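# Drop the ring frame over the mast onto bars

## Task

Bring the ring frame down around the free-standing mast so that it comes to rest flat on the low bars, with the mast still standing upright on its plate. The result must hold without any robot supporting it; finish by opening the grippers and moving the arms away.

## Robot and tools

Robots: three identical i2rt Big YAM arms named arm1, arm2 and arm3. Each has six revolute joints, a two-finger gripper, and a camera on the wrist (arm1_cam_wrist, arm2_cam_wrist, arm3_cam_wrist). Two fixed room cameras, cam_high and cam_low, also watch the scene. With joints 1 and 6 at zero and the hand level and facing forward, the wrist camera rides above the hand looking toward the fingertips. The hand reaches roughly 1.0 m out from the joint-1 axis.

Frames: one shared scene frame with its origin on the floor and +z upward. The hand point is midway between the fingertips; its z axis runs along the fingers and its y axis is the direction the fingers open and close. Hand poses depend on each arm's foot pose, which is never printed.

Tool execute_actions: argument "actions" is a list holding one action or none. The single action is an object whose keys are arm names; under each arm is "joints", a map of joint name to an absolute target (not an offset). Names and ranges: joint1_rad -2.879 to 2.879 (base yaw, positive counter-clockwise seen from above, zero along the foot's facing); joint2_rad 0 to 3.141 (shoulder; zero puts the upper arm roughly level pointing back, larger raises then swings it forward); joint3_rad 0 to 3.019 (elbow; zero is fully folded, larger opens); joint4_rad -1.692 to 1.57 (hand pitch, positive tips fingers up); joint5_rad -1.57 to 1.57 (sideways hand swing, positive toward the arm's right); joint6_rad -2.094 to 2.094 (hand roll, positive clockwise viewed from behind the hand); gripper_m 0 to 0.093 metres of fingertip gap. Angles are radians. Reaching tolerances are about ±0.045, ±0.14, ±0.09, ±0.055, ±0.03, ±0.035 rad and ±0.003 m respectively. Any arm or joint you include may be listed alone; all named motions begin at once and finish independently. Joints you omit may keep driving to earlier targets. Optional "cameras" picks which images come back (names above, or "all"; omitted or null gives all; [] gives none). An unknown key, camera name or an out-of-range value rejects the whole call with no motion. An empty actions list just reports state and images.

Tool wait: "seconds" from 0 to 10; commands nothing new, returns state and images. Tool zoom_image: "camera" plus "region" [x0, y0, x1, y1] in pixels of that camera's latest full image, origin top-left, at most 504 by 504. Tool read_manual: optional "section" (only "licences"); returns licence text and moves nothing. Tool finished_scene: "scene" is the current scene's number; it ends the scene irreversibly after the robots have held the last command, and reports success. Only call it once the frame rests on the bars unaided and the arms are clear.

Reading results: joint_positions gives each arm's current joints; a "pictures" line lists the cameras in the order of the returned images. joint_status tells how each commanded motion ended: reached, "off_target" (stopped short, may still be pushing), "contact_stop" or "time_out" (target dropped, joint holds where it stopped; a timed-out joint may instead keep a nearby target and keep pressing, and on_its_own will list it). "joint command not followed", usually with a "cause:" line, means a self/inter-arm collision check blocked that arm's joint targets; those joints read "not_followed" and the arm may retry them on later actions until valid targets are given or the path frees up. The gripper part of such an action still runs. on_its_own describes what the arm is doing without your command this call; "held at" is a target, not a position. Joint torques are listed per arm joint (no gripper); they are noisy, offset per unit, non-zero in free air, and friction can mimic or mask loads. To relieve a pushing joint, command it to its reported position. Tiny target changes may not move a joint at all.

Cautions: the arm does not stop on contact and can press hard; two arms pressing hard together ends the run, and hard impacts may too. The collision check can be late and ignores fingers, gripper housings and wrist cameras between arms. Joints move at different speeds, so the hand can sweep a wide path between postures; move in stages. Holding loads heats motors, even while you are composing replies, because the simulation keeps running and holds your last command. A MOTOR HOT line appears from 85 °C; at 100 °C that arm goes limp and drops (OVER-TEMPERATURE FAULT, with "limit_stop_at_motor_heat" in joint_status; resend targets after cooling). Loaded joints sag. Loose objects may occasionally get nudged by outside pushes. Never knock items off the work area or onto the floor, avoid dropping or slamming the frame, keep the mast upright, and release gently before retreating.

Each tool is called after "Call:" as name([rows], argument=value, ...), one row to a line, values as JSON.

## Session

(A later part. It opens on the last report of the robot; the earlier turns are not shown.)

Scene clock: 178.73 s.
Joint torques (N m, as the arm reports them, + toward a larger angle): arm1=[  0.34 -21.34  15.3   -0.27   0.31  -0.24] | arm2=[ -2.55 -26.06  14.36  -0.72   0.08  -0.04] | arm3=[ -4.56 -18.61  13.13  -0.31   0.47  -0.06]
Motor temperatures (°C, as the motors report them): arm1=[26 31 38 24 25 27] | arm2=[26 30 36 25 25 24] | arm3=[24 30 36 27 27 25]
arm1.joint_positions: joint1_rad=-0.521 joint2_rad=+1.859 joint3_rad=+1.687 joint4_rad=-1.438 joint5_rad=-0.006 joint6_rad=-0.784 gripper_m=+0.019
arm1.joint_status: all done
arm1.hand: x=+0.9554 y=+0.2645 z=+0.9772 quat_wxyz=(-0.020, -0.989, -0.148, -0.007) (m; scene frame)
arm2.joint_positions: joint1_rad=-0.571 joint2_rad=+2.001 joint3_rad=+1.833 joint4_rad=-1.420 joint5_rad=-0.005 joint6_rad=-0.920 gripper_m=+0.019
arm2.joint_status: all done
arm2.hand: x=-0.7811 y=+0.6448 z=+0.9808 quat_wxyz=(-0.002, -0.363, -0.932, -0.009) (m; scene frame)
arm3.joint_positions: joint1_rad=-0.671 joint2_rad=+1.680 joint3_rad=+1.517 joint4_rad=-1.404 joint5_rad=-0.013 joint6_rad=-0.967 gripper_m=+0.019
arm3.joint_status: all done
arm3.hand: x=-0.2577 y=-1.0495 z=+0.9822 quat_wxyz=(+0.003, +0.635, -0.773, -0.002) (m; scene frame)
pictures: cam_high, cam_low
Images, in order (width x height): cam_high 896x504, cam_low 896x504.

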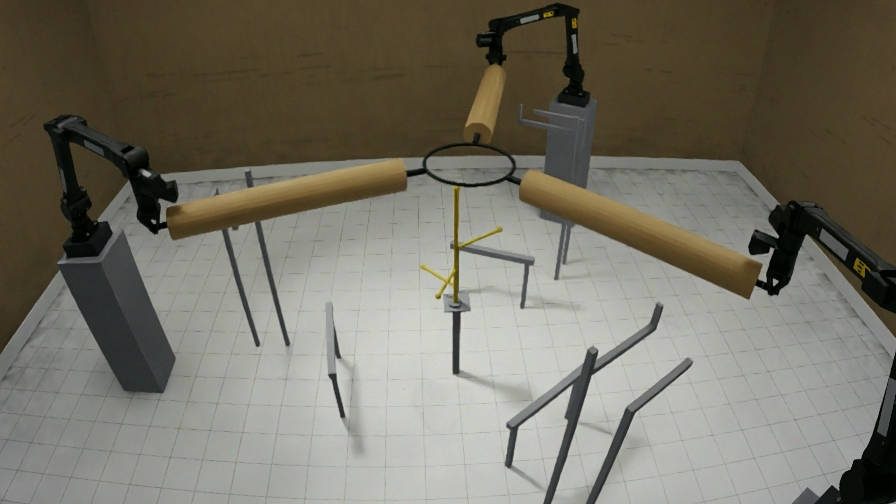

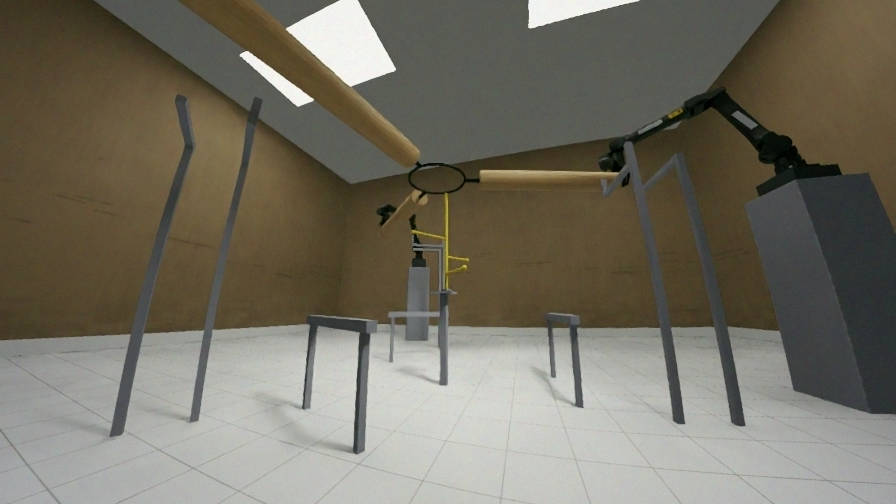

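Call:
execute_actions([
  {"arm1":{"joints":{"joint1_rad":-0.496,"joint2_rad":1.956,"joint3_rad":1.586,"joint4_rad":-1.146,"joint6_rad":-0.768}},"arm2":{"joints":{"joint1_rad":-0.611,"joint2_rad":2.086,"joint3_rad":1.710,"joint4_rad":-1.144,"joint6_rad":-0.956}},"arm3":{"joints":{"joint1_rad":-0.660,"joint2_rad":1.700,"joint3_rad":1.267,"joint4_rad":-1.068,"joint6_rad":-0.952}}},
], cameras=["cam_high","cam_low"])

Call:
zoom_image(camera="cam_high", region=[390, 160, 550, 320])

Call:
zoom_image(camera="cam_low", region=[370, 170, 510, 310])

Scene clock: 195.53 s.
Joint torques (N m, as the arm reports them, + toward a larger angle): arm1=[  1.48 -24.57  11.58   0.69   0.18  -0.2 ] | arm2=[ -1.3  -28.92   9.33   0.56  -0.15   0.06] | arm3=[ -2.4  -17.84  10.04   0.91   0.     0.11]
Motor temperatures (°C, as the motors report them): arm1=[26 32 39 24 25 27] | arm2=[26 31 38 25 25 24] | arm3=[24 31 37 27 27 25]
arm1.joint_positions: joint1_rad=-0.495 joint2_rad=+2.015 joint3_rad=+1.555 joint4_rad=-1.153 joint5_rad=-0.003 joint6_rad=-0.756 gripper_m=+0.019
arm1.joint_status: all done
arm1.hand: x=+0.9326 y=+0.2572 z=+0.8422 quat_wxyz=(-0.019, -0.989, -0.147, -0.010) (m; scene frame)
arm2.joint_positions: joint1_rad=-0.605 joint2_rad=+2.128 joint3_rad=+1.693 joint4_rad=-1.151 joint5_rad=+0.003 joint6_rad=-0.950 gripper_m=+0.019
arm2.joint_status: all done
arm2.hand: x=-0.8035 y=+0.6382 z=+0.8531 quat_wxyz=(+0.001, -0.364, -0.931, -0.007) (m; scene frame)
arm3.joint_positions: joint1_rad=-0.656 joint2_rad=+1.728 joint3_rad=+1.241 joint4_rad=-1.077 joint5_rad=-0.002 joint6_rad=-0.953 gripper_m=+0.019
arm3.joint_status: all done
arm3.hand: x=-0.2800 y=-1.0547 z=+0.8601 quat_wxyz=(+0.003, +0.635, -0.772, +0.004) (m; scene frame)
pictures: cam_high, cam_low
Images, in order (width x height): cam_high 896x504, cam_low 896x504.

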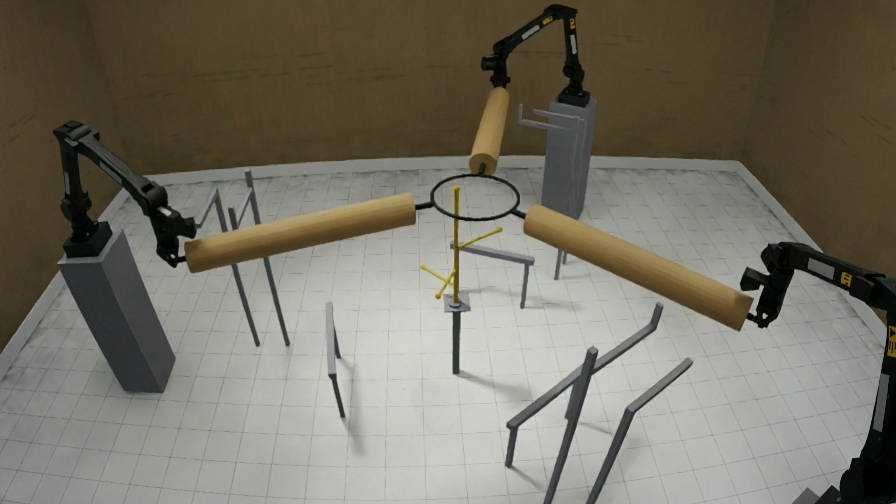

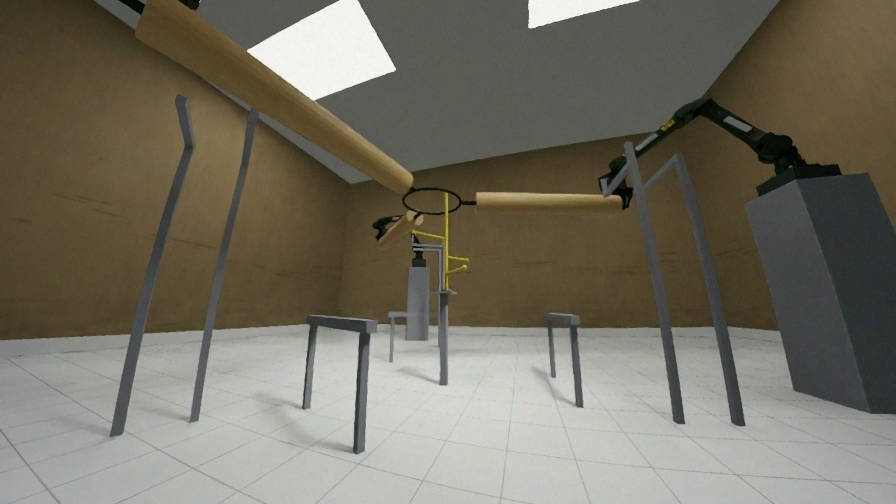

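Region (390, 160, 550, 320) of cam_high's 896x504 image, scaled by 3.150, with more detail than that image has.

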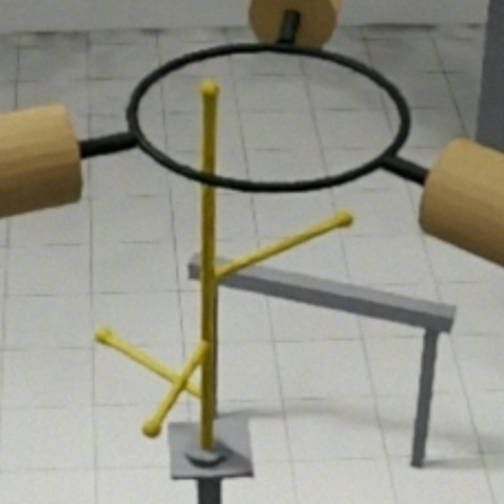

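Region (370, 170, 510, 310) of cam_low's 896x504 image, scaled by 3.600, with more detail than that image has.

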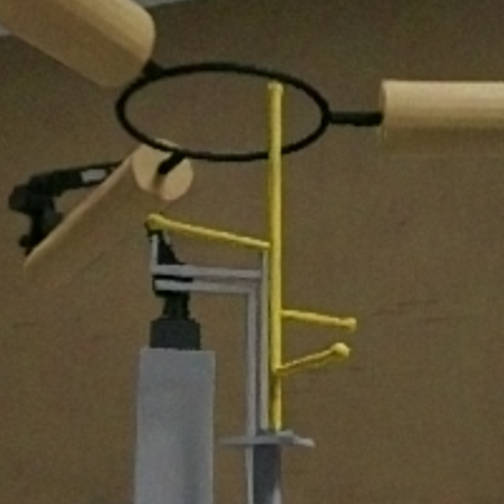

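Call:
execute_actions([
  {"arm1":{"joints":{"joint1_rad":-0.483,"joint2_rad":2.124,"joint3_rad":1.537,"joint4_rad":-0.920,"joint6_rad":-0.747}},"arm2":{"joints":{"joint1_rad":-0.630,"joint2_rad":2.254,"joint3_rad":1.672,"joint4_rad":-0.936,"joint6_rad":-0.970}},"arm3":{"joints":{"joint1_rad":-0.652,"joint2_rad":1.859,"joint3_rad":1.122,"joint4_rad":-0.763,"joint6_rad":-0.949}}},
], cameras=["cam_high","cam_low"])

Call:
zoom_image(camera="cam_high", region=[390, 160, 550, 320])

Call:
zoom_image(camera="cam_low", region=[370, 170, 510, 310])

Scene clock: 210.50 s.
Joint torques (N m, as the arm reports them, + toward a larger angle): arm1=[  1.38 -25.07   9.88   0.7    0.11  -0.14] | arm2=[ -0.85 -29.74   8.83   0.67  -0.13   0.14] | arm3=[ -2.52 -18.93   8.     0.83   0.     0.07]
Motor temperatures (°C, as the motors report them): arm1=[26 33 37 24 25 27] | arm2=[26 31 36 25 25 24] | arm3=[24 31 35 27 27 25]
arm1.joint_positions: joint1_rad=-0.480 joint2_rad=+2.185 joint3_rad=+1.510 joint4_rad=-0.928 joint5_rad=-0.002 joint6_rad=-0.741 gripper_m=+0.019
arm1.joint_status: all done
arm1.hand: x=+0.9205 y=+0.2520 z=+0.7306 quat_wxyz=(-0.015, -0.989, -0.147, -0.006) (m; scene frame)
arm2.joint_positions: joint1_rad=-0.624 joint2_rad=+2.296 joint3_rad=+1.658 joint4_rad=-0.944 joint5_rad=+0.001 joint6_rad=-0.971 gripper_m=+0.019
arm2.joint_status: all done
arm2.hand: x=-0.8152 y=+0.6344 z=+0.7393 quat_wxyz=(+0.000, -0.363, -0.932, -0.005) (m; scene frame)
arm3.joint_positions: joint1_rad=-0.650 joint2_rad=+1.893 joint3_rad=+1.102 joint4_rad=-0.772 joint5_rad=-0.002 joint6_rad=-0.948 gripper_m=+0.019
arm3.joint_status: all done
arm3.hand: x=-0.2918 y=-1.0584 z=+0.7413 quat_wxyz=(+0.003, +0.635, -0.772, +0.004) (m; scene frame)
pictures: cam_high, cam_low
Images, in order (width x height): cam_high 896x504, cam_low 896x504.

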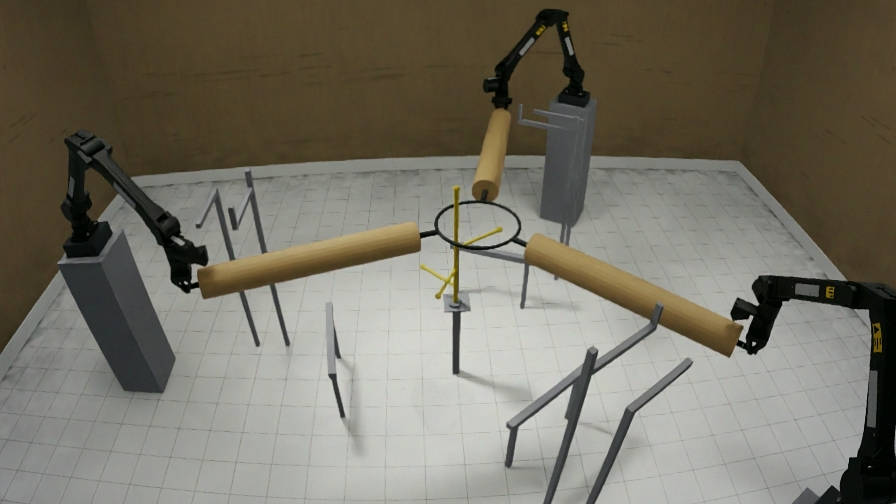

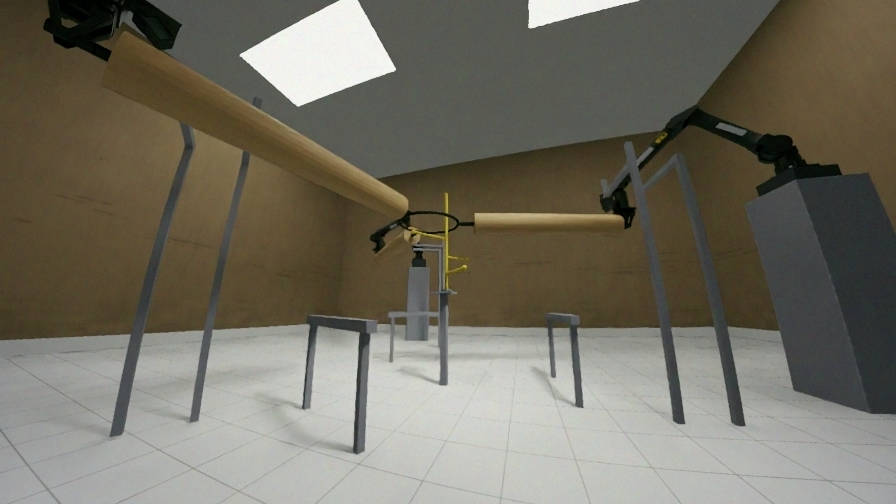

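Region (390, 160, 550, 320) of cam_high's 896x504 image, scaled by 3.150, with more detail than that image has.

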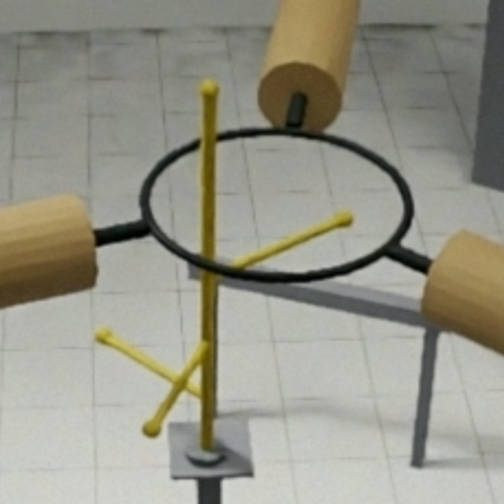

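Region (370, 170, 510, 310) of cam_low's 896x504 image, scaled by 3.600, with more detail than that image has.

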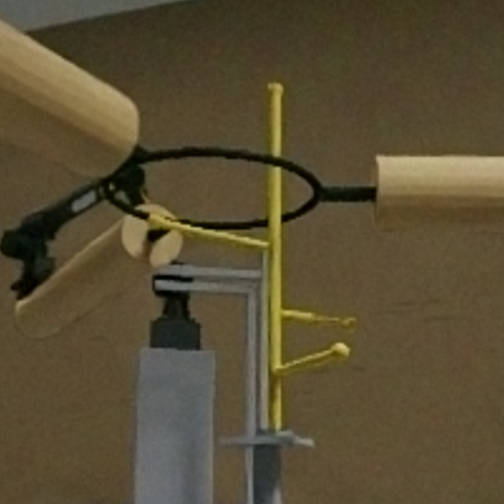

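Call:
execute_actions([
  {"arm1":{"joints":{"joint1_rad":-0.548,"joint2_rad":2.351,"joint3_rad":1.612,"joint4_rad":-0.747,"joint6_rad":-0.805}},"arm2":{"joints":{"joint1_rad":-0.624,"joint2_rad":2.404,"joint3_rad":1.561,"joint4_rad":-0.679,"joint6_rad":-0.968}},"arm3":{"joints":{"joint1_rad":-0.587,"joint2_rad":2.144,"joint3_rad":1.207,"joint4_rad":-0.547,"joint6_rad":-0.887}}},
], cameras=["cam_high","cam_low"])

Call:
zoom_image(camera="cam_high", region=[390, 180, 550, 340])

Call:
zoom_image(camera="cam_low", region=[370, 170, 510, 310])

Scene clock: 231.37 s.
Joint torques (N m, as the arm reports them, + toward a larger angle): arm1=[  1.35 -26.14  11.06   0.53   0.07  -0.08] | arm2=[ -0.71 -29.68   6.95   0.59  -0.17   0.16] | arm3=[ -2.07 -21.07   7.36   0.57  -0.03   0.07]
Motor temperatures (°C, as the motors report them): arm1=[26 34 36 24 25 27] | arm2=[26 32 35 25 25 24] | arm3=[24 31 34 27 27 25]
arm1.joint_positions: joint1_rad=-0.548 joint2_rad=+2.405 joint3_rad=+1.562 joint4_rad=-0.751 joint5_rad=+0.000 joint6_rad=-0.808 gripper_m=+0.019
arm1.joint_status: all done
arm1.hand: x=+0.9285 y=+0.2908 z=+0.6174 quat_wxyz=(-0.013, -0.989, -0.147, -0.003) (m; scene frame)
arm2.joint_positions: joint1_rad=-0.622 joint2_rad=+2.445 joint3_rad=+1.546 joint4_rad=-0.688 joint5_rad=+0.002 joint6_rad=-0.969 gripper_m=+0.019
arm2.joint_status: all done
arm2.hand: x=-0.8085 y=+0.6717 z=+0.6205 quat_wxyz=(+0.001, -0.363, -0.932, -0.007) (m; scene frame)
arm3.joint_positions: joint1_rad=-0.586 joint2_rad=+2.180 joint3_rad=+1.177 joint4_rad=-0.549 joint5_rad=-0.001 joint6_rad=-0.885 gripper_m=+0.019
arm3.joint_status: all done
arm3.hand: x=-0.2816 y=-1.0198 z=+0.6245 quat_wxyz=(-0.003, +0.636, -0.772, +0.005) (m; scene frame)
pictures: cam_high, cam_low
Images, in order (width x height): cam_high 896x504, cam_low 896x504.

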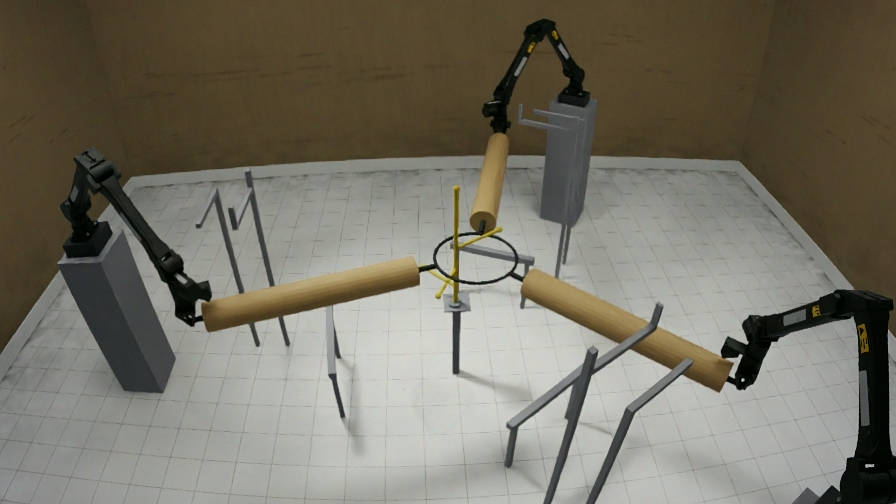

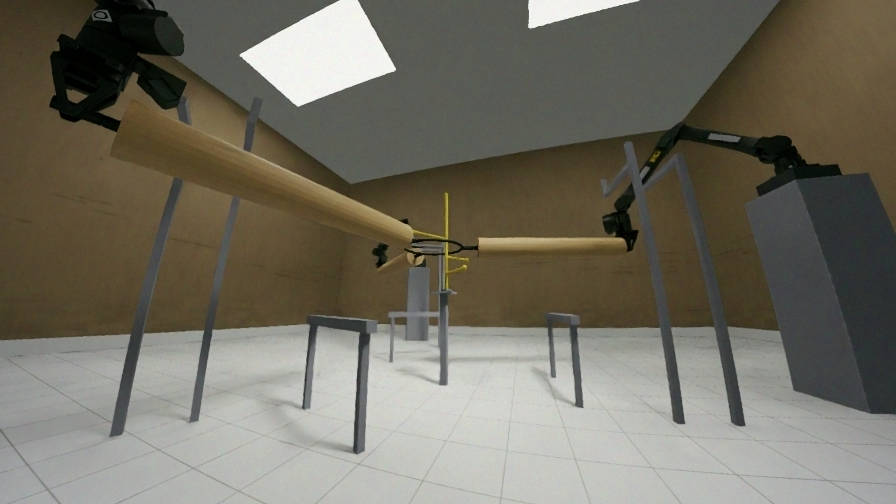

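Region (390, 180, 550, 340) of cam_high's 896x504 image, scaled by 3.150, with more detail than that image has.

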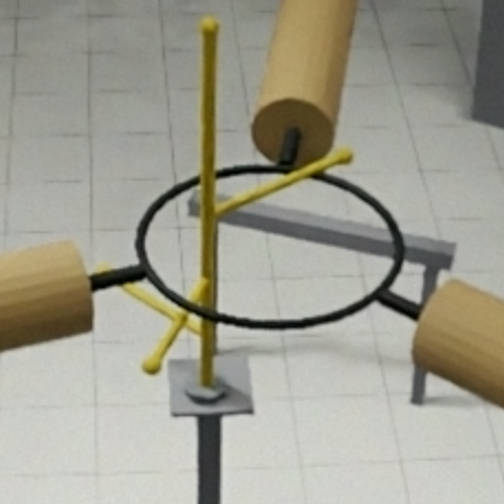

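Region (370, 170, 510, 310) of cam_low's 896x504 image, scaled by 3.600, with more detail than that image has.

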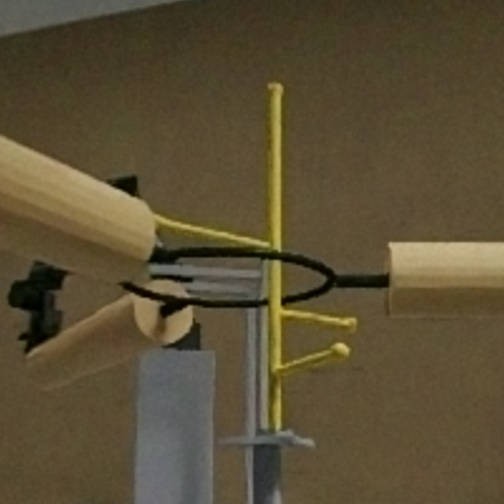

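Call:
execute_actions([
  {"arm1":{"joints":{"joint1_rad":-0.731,"joint2_rad":2.295,"joint3_rad":1.485,"joint4_rad":-0.690,"joint6_rad":-0.987}},"arm2":{"joints":{"joint1_rad":-0.482,"joint2_rad":2.292,"joint3_rad":1.280,"joint4_rad":-0.509,"joint6_rad":-0.831}},"arm3":{"joints":{"joint1_rad":-0.548,"joint2_rad":2.313,"joint3_rad":1.614,"joint4_rad":-0.793,"joint6_rad":-0.849}}},
], cameras=["cam_high","cam_low"])

Call:
zoom_image(camera="cam_high", region=[380, 190, 540, 350])

Call:
zoom_image(camera="cam_low", region=[370, 170, 510, 310])

Scene clock: 252.63 s.
Joint torques (N m, as the arm reports them, + toward a larger angle): arm1=[  1.25 -26.29   8.03   0.74   0.3    0.05] | arm2=[ -0.3  -25.67   5.41   0.77  -0.23   0.13] | arm3=[ -1.94 -22.    10.23   0.27  -0.15   0.14]
Motor temperatures (°C, as the motors report them): arm1=[26 34 36 24 25 27] | arm2=[26 32 33 25 25 24] | arm3=[24 32 33 27 27 25]
arm1.joint_positions: joint1_rad=-0.736 joint2_rad=+2.369 joint3_rad=+1.463 joint4_rad=-0.698 joint5_rad=-0.007 joint6_rad=-1.000 gripper_m=+0.019
arm1.joint_status: all done
arm1.hand: x=+1.0136 y=+0.3632 z=+0.6118 quat_wxyz=(-0.021, -0.989, -0.149, -0.002) (m; scene frame)
arm2.joint_positions: joint1_rad=-0.480 joint2_rad=+2.333 joint3_rad=+1.267 joint4_rad=-0.522 joint5_rad=+0.005 joint6_rad=-0.831 gripper_m=+0.019
arm2.joint_status: all done
arm2.hand: x=-0.7258 y=+0.7425 z=+0.6212 quat_wxyz=(+0.004, -0.362, -0.932, -0.007) (m; scene frame)
arm3.joint_positions: joint1_rad=-0.551 joint2_rad=+2.315 joint3_rad=+1.570 joint4_rad=-0.789 joint5_rad=+0.001 joint6_rad=-0.856 gripper_m=+0.019
arm3.joint_status: all done
arm3.hand: x=-0.1917 y=-0.9471 z=+0.6465 quat_wxyz=(-0.011, +0.638, -0.770, +0.007) (m; scene frame)
pictures: cam_high, cam_low
Images, in order (width x height): cam_high 896x504, cam_low 896x504.

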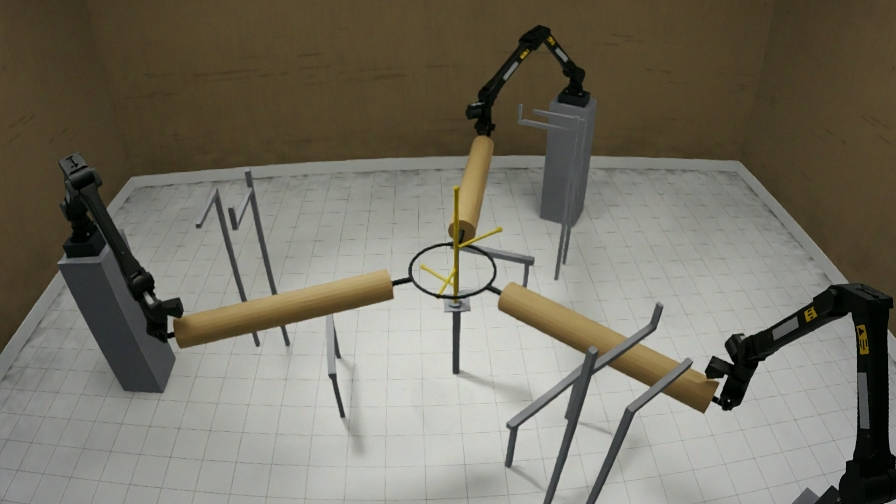

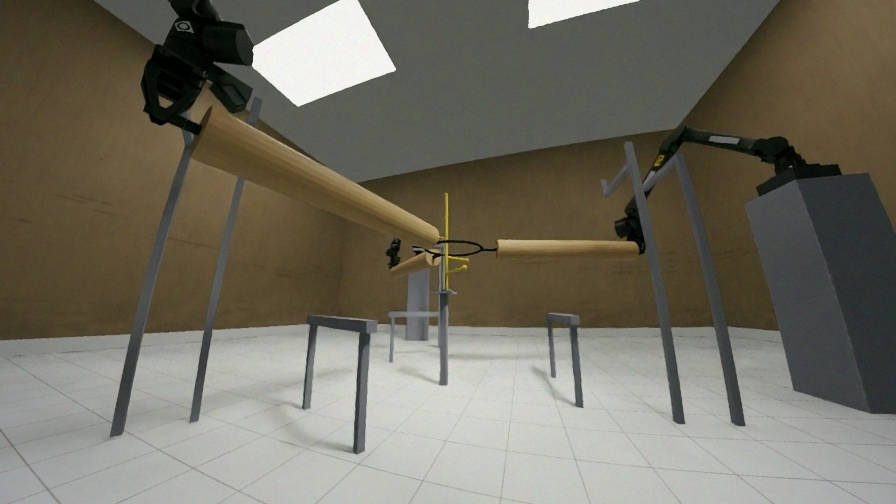

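Region (380, 190, 540, 350) of cam_high's 896x504 image, scaled by 3.150, with more detail than that image has.

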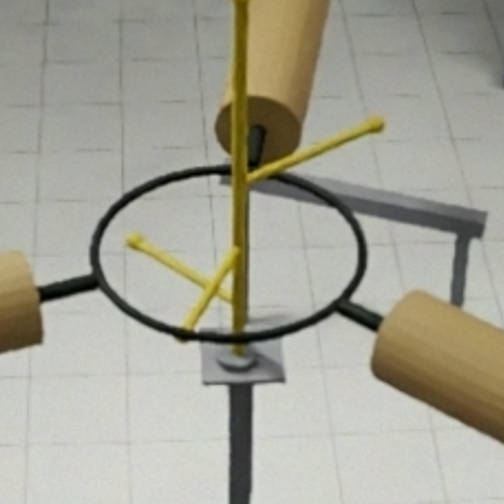

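Region (370, 170, 510, 310) of cam_low's 896x504 image, scaled by 3.600, with more detail than that image has.

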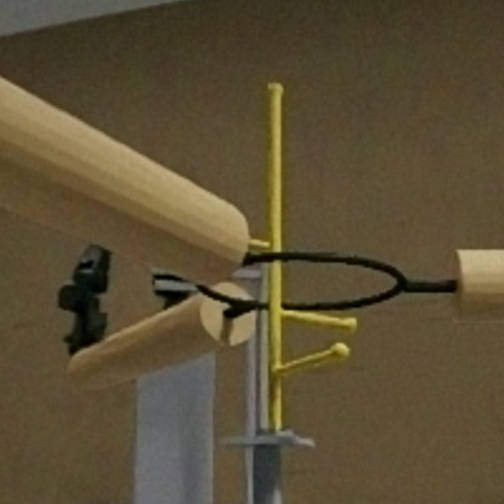

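Call:
execute_actions([
  {"arm1":{"joints":{"joint1_rad":-0.781,"joint2_rad":2.402,"joint3_rad":1.363,"joint4_rad":-0.477,"joint6_rad":-1.042}},"arm2":{"joints":{"joint1_rad":-0.384,"joint2_rad":2.487,"joint3_rad":1.430,"joint4_rad":-0.441,"joint6_rad":-0.734}},"arm3":{"joints":{"joint1_rad":-0.613,"joint2_rad":2.548,"joint3_rad":1.870,"joint4_rad":-0.805,"joint6_rad":-0.912}}},
], cameras=["cam_high","cam_low"])

Call:
zoom_image(camera="cam_high", region=[370, 200, 530, 360])

Call:
zoom_image(camera="cam_low", region=[400, 210, 520, 310])

Scene clock: 276.87 s.
Joint torques (N m, as the arm reports them, + toward a larger angle): arm1=[  0.61 -23.48   6.86   0.91   0.1   -0.01] | arm2=[  0.05 -26.03   7.23   0.67  -0.16   0.14] | arm3=[ -1.99 -25.38  10.4    0.3    0.     0.17]
Motor temperatures (°C, as the motors report them): arm1=[26 35 35 24 25 27] | arm2=[26 32 33 25 25 24] | arm3=[24 33 35 27 27 25]
arm1.joint_positions: joint1_rad=-0.780 joint2_rad=+2.447 joint3_rad=+1.336 joint4_rad=-0.488 joint5_rad=-0.002 joint6_rad=-1.048 gripper_m=+0.019
arm1.joint_status: all done
arm1.hand: x=+1.0662 y=+0.3486 z=+0.5439 quat_wxyz=(-0.017, -0.988, -0.151, -0.002) (m; scene frame)
arm2.joint_positions: joint1_rad=-0.386 joint2_rad=+2.514 joint3_rad=+1.393 joint4_rad=-0.455 joint5_rad=+0.003 joint6_rad=-0.737 gripper_m=+0.019
arm2.joint_status: all done
arm2.hand: x=-0.6752 y=+0.7245 z=+0.5522 quat_wxyz=(+0.001, -0.362, -0.932, -0.002) (m; scene frame)
arm3.joint_positions: joint1_rad=-0.615 joint2_rad=+2.569 joint3_rad=+1.822 joint4_rad=-0.800 joint5_rad=-0.002 joint6_rad=-0.920 gripper_m=+0.019
arm3.joint_status: all done
arm3.hand: x=-0.1334 y=-0.9624 z=+0.5617 quat_wxyz=(-0.005, +0.638, -0.770, +0.006) (m; scene frame)
pictures: cam_high, cam_low
Images, in order (width x height): cam_high 896x504, cam_low 896x504.

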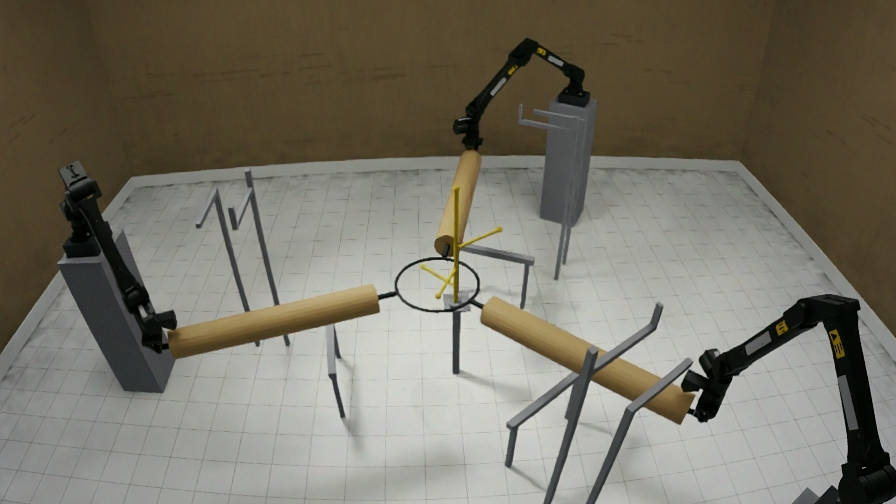

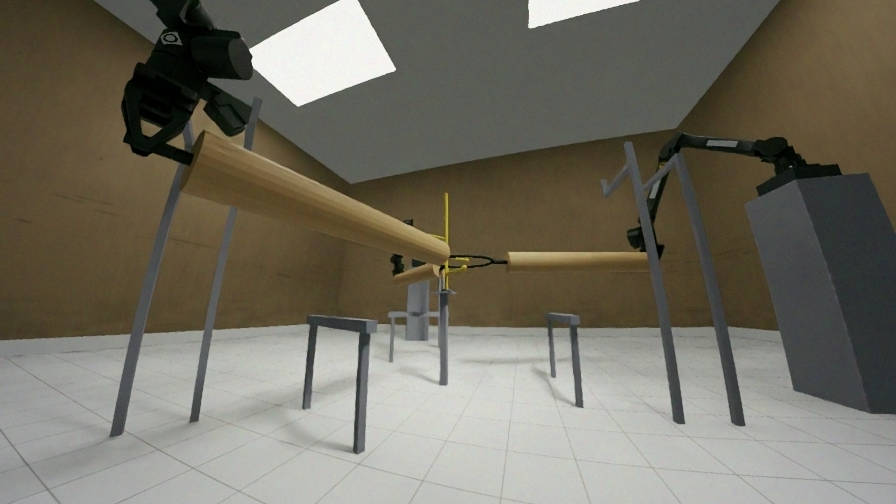

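Region (370, 200, 530, 360) of cam_high's 896x504 image, scaled by 3.150, with more detail than that image has.

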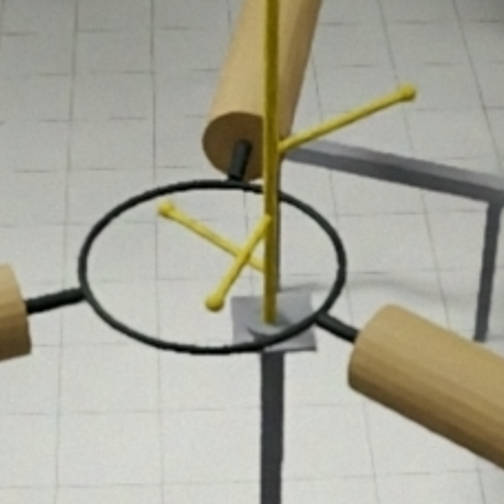

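Region (400, 210, 520, 310) of cam_low's 896x504 image, scaled by 4.200, with more detail than that image has.

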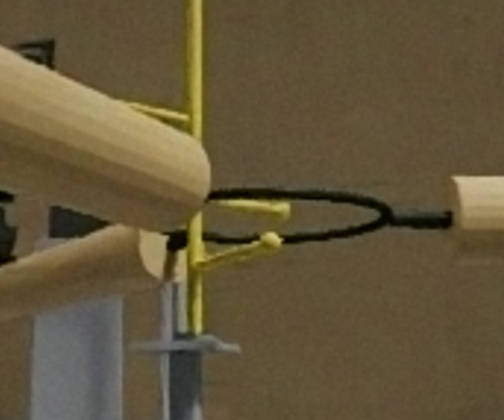

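Call:
execute_actions([
  {"arm1":{"joints":{"joint1_rad":-0.628,"joint2_rad":2.402,"joint3_rad":1.196,"joint4_rad":-0.318,"joint6_rad":-0.896}},"arm2":{"joints":{"joint1_rad":-0.409,"joint2_rad":2.685,"joint3_rad":1.838,"joint4_rad":-0.686,"joint6_rad":-0.756}},"arm3":{"joints":{"joint1_rad":-0.750,"joint2_rad":2.545,"joint3_rad":1.724,"joint4_rad":-0.685,"joint6_rad":-1.051}}},
], cameras=["cam_high","cam_low"])

Call:
zoom_image(camera="cam_high", region=[370, 200, 530, 360])

Call:
zoom_image(camera="cam_low", region=[400, 210, 520, 310])

Scene clock: 294.33 s.
Joint torques (N m, as the arm reports them, + toward a larger angle): arm1=[  1.15 -21.76   4.75   0.84  -0.02  -0.12] | arm2=[  0.   -26.62   9.94   0.06  -0.14   0.13] | arm3=[ -2.25 -24.76   8.26   0.66   0.2    0.1 ]
Motor temperatures (°C, as the motors report them): arm1=[26 35 34 24 25 27] | arm2=[26 32 33 25 25 24] | arm3=[24 34 35 27 27 25]
arm1.joint_positions: joint1_rad=-0.625 joint2_rad=+2.447 joint3_rad=+1.178 joint4_rad=-0.328 joint5_rad=+0.001 joint6_rad=-0.892 gripper_m=+0.019
arm1.joint_status: all done
arm1.hand: x=+1.0622 y=+0.2547 z=+0.5228 quat_wxyz=(-0.014, -0.989, -0.150, -0.003) (m; scene frame)
arm2.joint_positions: joint1_rad=-0.408 joint2_rad=+2.686 joint3_rad=+1.787 joint4_rad=-0.679 joint5_rad=+0.001 joint6_rad=-0.758 gripper_m=+0.019
arm2.joint_status: all done
arm2.hand: x=-0.6794 y=+0.6290 z=+0.5358 quat_wxyz=(+0.000, -0.362, -0.932, -0.003) (m; scene frame)
arm3.joint_positions: joint1_rad=-0.750 joint2_rad=+2.569 joint3_rad=+1.694 joint4_rad=-0.689 joint5_rad=-0.007 joint6_rad=-1.053 gripper_m=+0.019
arm3.joint_status: all done
arm3.hand: x=-0.1373 y=-1.0575 z=+0.5290 quat_wxyz=(+0.003, +0.637, -0.771, +0.002) (m; scene frame)
pictures: cam_high, cam_low
Images, in order (width x height): cam_high 896x504, cam_low 896x504.

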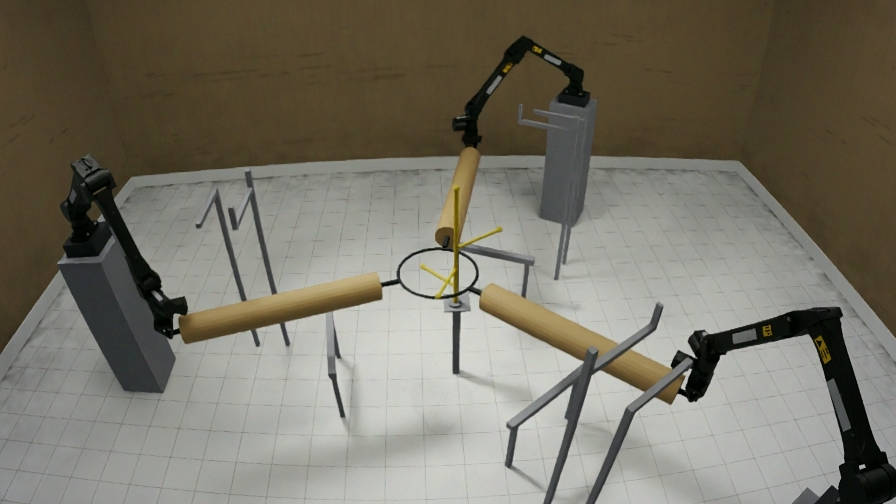

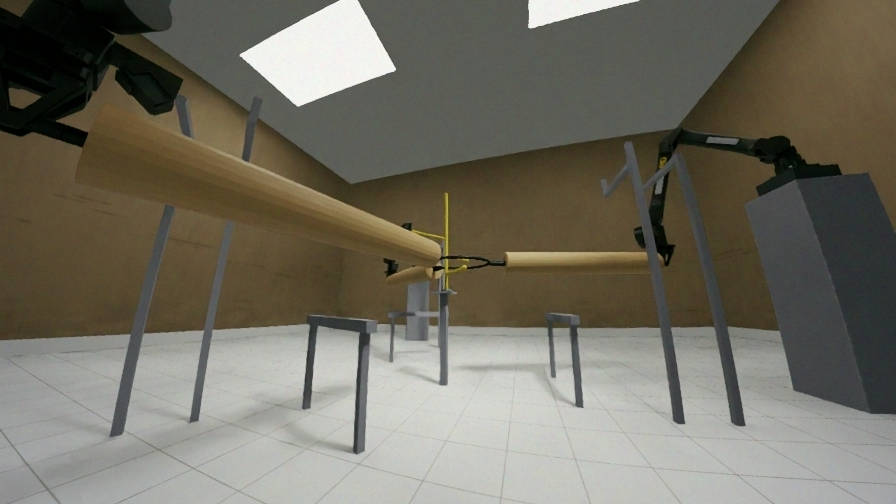

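Region (370, 200, 530, 360) of cam_high's 896x504 image, scaled by 3.150, with more detail than that image has.

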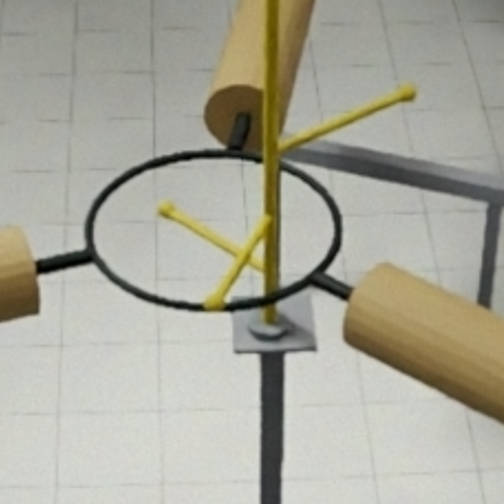

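Region (400, 210, 520, 310) of cam_low's 896x504 image, scaled by 4.200, with more detail than that image has.

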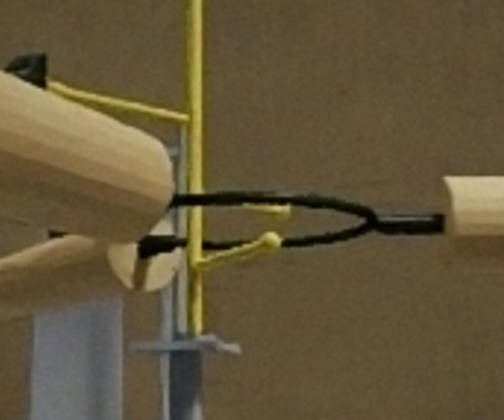

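Call:
execute_actions([
  {"arm1":{"joints":{"joint1_rad":-0.610,"joint2_rad":2.598,"joint3_rad":1.317,"joint4_rad":-0.226,"joint6_rad":-0.877}},"arm2":{"joints":{"joint1_rad":-0.411,"joint2_rad":2.873,"joint3_rad":2.038,"joint4_rad":-0.670,"joint6_rad":-0.760}},"arm3":{"joints":{"joint1_rad":-0.766,"joint2_rad":2.700,"joint3_rad":1.825,"joint4_rad":-0.607,"joint6_rad":-1.067}}},
], cameras=["cam_high","cam_low"])

Call:
zoom_image(camera="cam_high", region=[370, 200, 530, 360])

Call:
zoom_image(camera="cam_low", region=[400, 210, 520, 310])

Scene clock: 308.57 s.
Joint torques (N m, as the arm reports them, + toward a larger angle): arm1=[  1.41 -21.95   4.99   1.18  -0.1   -0.05] | arm2=[ -0.41 -30.96   9.87   0.41  -0.2    0.21] | arm3=[ -2.43 -25.24   8.7    0.72   0.11   0.09]
Motor temperatures (°C, as the motors report them): arm1=[26 34 34 24 25 27] | arm2=[26 33 34 25 25 24] | arm3=[24 34 34 27 27 25]
arm1.joint_positions: joint1_rad=-0.612 joint2_rad=+2.637 joint3_rad=+1.288 joint4_rad=-0.244 joint5_rad=+0.003 joint6_rad=-0.881 gripper_m=+0.019
arm1.joint_status: all done
arm1.hand: x=+1.0572 y=+0.2498 z=+0.4484 quat_wxyz=(-0.012, -0.988, -0.151, -0.003) (m; scene frame)
arm2.joint_positions: joint1_rad=-0.416 joint2_rad=+2.896 joint3_rad=+1.987 joint4_rad=-0.675 joint5_rad=+0.004 joint6_rad=-0.770 gripper_m=+0.019
arm2.joint_status: all done
arm2.hand: x=-0.6843 y=+0.6190 z=+0.4541 quat_wxyz=(+0.003, -0.360, -0.933, -0.005) (m; scene frame)
arm3.joint_positions: joint1_rad=-0.760 joint2_rad=+2.729 joint3_rad=+1.782 joint4_rad=-0.614 joint5_rad=-0.005 joint6_rad=-1.068 gripper_m=+0.019
arm3.joint_status: all done
arm3.hand: x=-0.1366 y=-1.0653 z=+0.4543 quat_wxyz=(+0.001, +0.639, -0.769, +0.003) (m; scene frame)
pictures: cam_high, cam_low
Images, in order (width x height): cam_high 896x504, cam_low 896x504.

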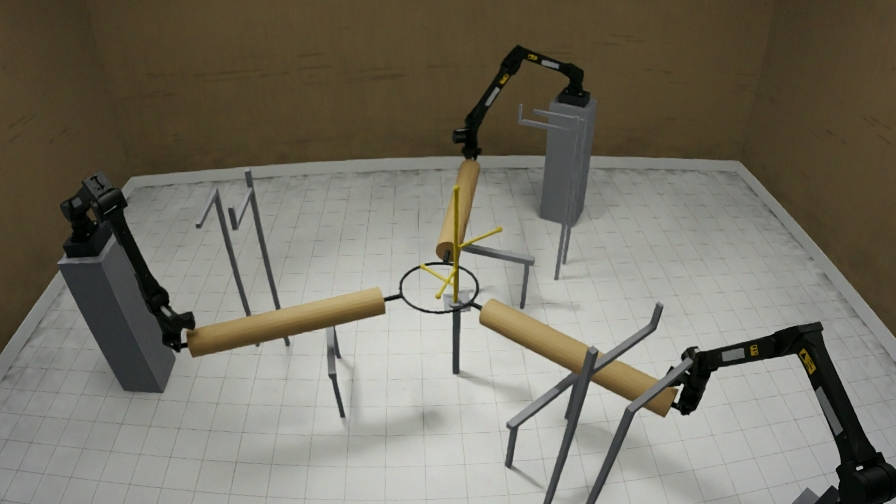

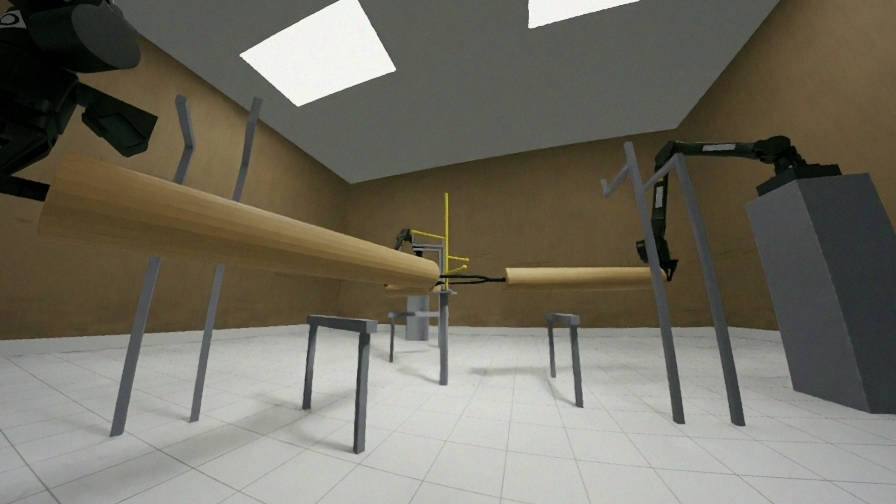

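Region (370, 200, 530, 360) of cam_high's 896x504 image, scaled by 3.150, with more detail than that image has.

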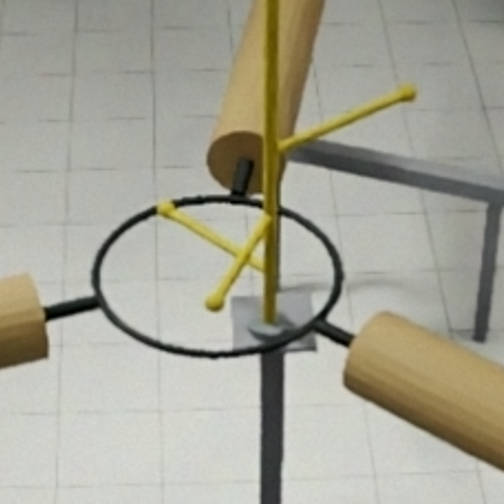

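Region (400, 210, 520, 310) of cam_low's 896x504 image, scaled by 4.200, with more detail than that image has.

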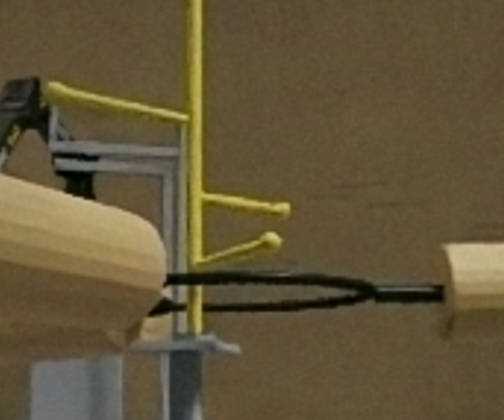

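Call:
execute_actions([
  {"arm1":{"joints":{"joint1_rad":-0.536,"joint2_rad":2.726,"joint3_rad":1.500,"joint4_rad":-0.316,"joint6_rad":-0.746}},"arm2":{"joints":{"joint1_rad":-0.448,"joint2_rad":2.815,"joint3_rad":1.695,"joint4_rad":-0.396,"joint6_rad":-0.737}},"arm3":{"joints":{"joint1_rad":-0.580,"joint2_rad":2.650,"joint3_rad":1.515,"joint4_rad":-0.352,"joint6_rad":-0.828}}},
], cameras=["cam_high","cam_low"])

Call:
zoom_image(camera="cam_high", region=[370, 200, 530, 360])

Call:
zoom_image(camera="cam_low", region=[380, 230, 600, 350])

Scene clock: 329.60 s.
Joint torques (N m, as the arm reports them, + toward a larger angle): arm1=[  2.19 -22.2    5.25   0.24  -0.24   0.01] | arm2=[  0.09 -29.35   4.89   0.84  -0.11   0.3 ] | arm3=[ -2.07 -24.34   4.63   0.87  -0.19   0.09]
Motor temperatures (°C, as the motors report them): arm1=[26 34 33 24 25 27] | arm2=[26 34 35 25 25 24] | arm3=[24 35 34 27 27 25]
arm1.joint_positions: joint1_rad=-0.543 joint2_rad=+2.755 joint3_rad=+1.476 joint4_rad=-0.310 joint5_rad=+0.005 joint6_rad=-0.756 gripper_m=+0.019
arm1.joint_status: all done
arm1.hand: x=+1.0066 y=+0.2413 z=+0.4121 quat_wxyz=(-0.009, -0.992, -0.123, -0.003) (m; scene frame)
arm2.joint_positions: joint1_rad=-0.457 joint2_rad=+2.855 joint3_rad=+1.680 joint4_rad=-0.409 joint5_rad=+0.003 joint6_rad=-0.753 gripper_m=+0.019
arm2.joint_status: all done
arm2.hand: x=-0.7117 y=+0.7074 z=+0.4178 quat_wxyz=(+0.002, -0.387, -0.922, -0.006) (m; scene frame)
arm3.joint_positions: joint1_rad=-0.579 joint2_rad=+2.704 joint3_rad=+1.498 joint4_rad=-0.361 joint5_rad=+0.003 joint6_rad=-0.829 gripper_m=+0.019
arm3.joint_status: all done
arm3.hand: x=-0.2609 y=-1.0073 z=+0.4165 quat_wxyz=(+0.005, +0.617, -0.787, +0.006) (m; scene frame)
pictures: cam_high, cam_low
Images, in order (width x height): cam_high 896x504, cam_low 896x504.

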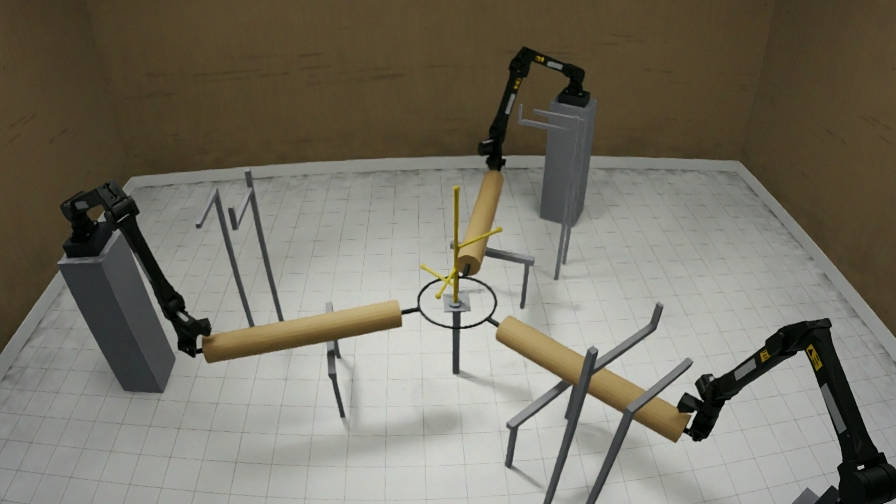

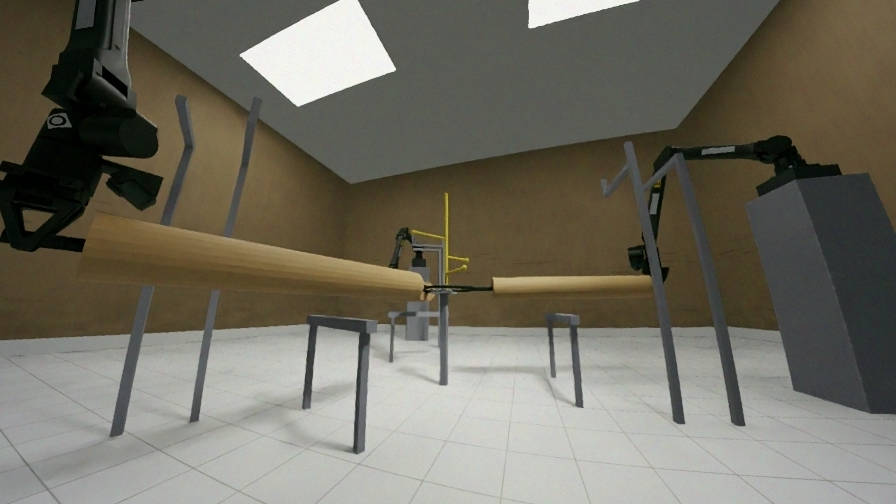

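Region (370, 200, 530, 360) of cam_high's 896x504 image, scaled by 3.150, with more detail than that image has.

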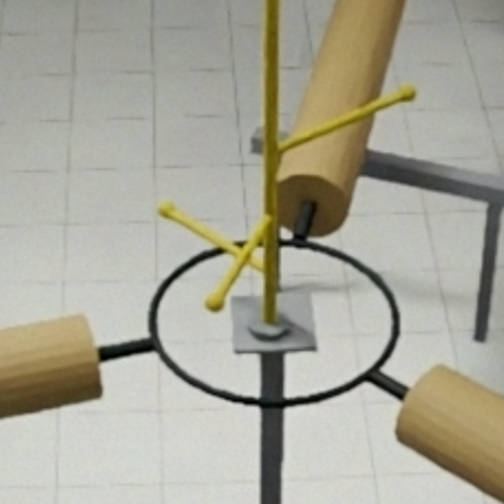

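Region (380, 230, 600, 350) of cam_low's 896x504 image, scaled by 2.291, with more detail than that image has; it fills the top 275 rows of this view, and the rest is white.

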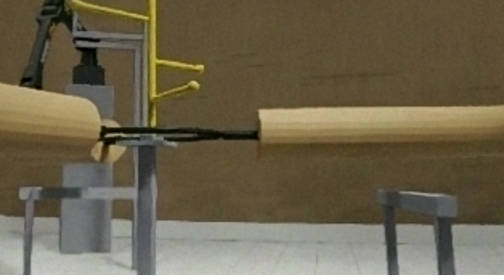

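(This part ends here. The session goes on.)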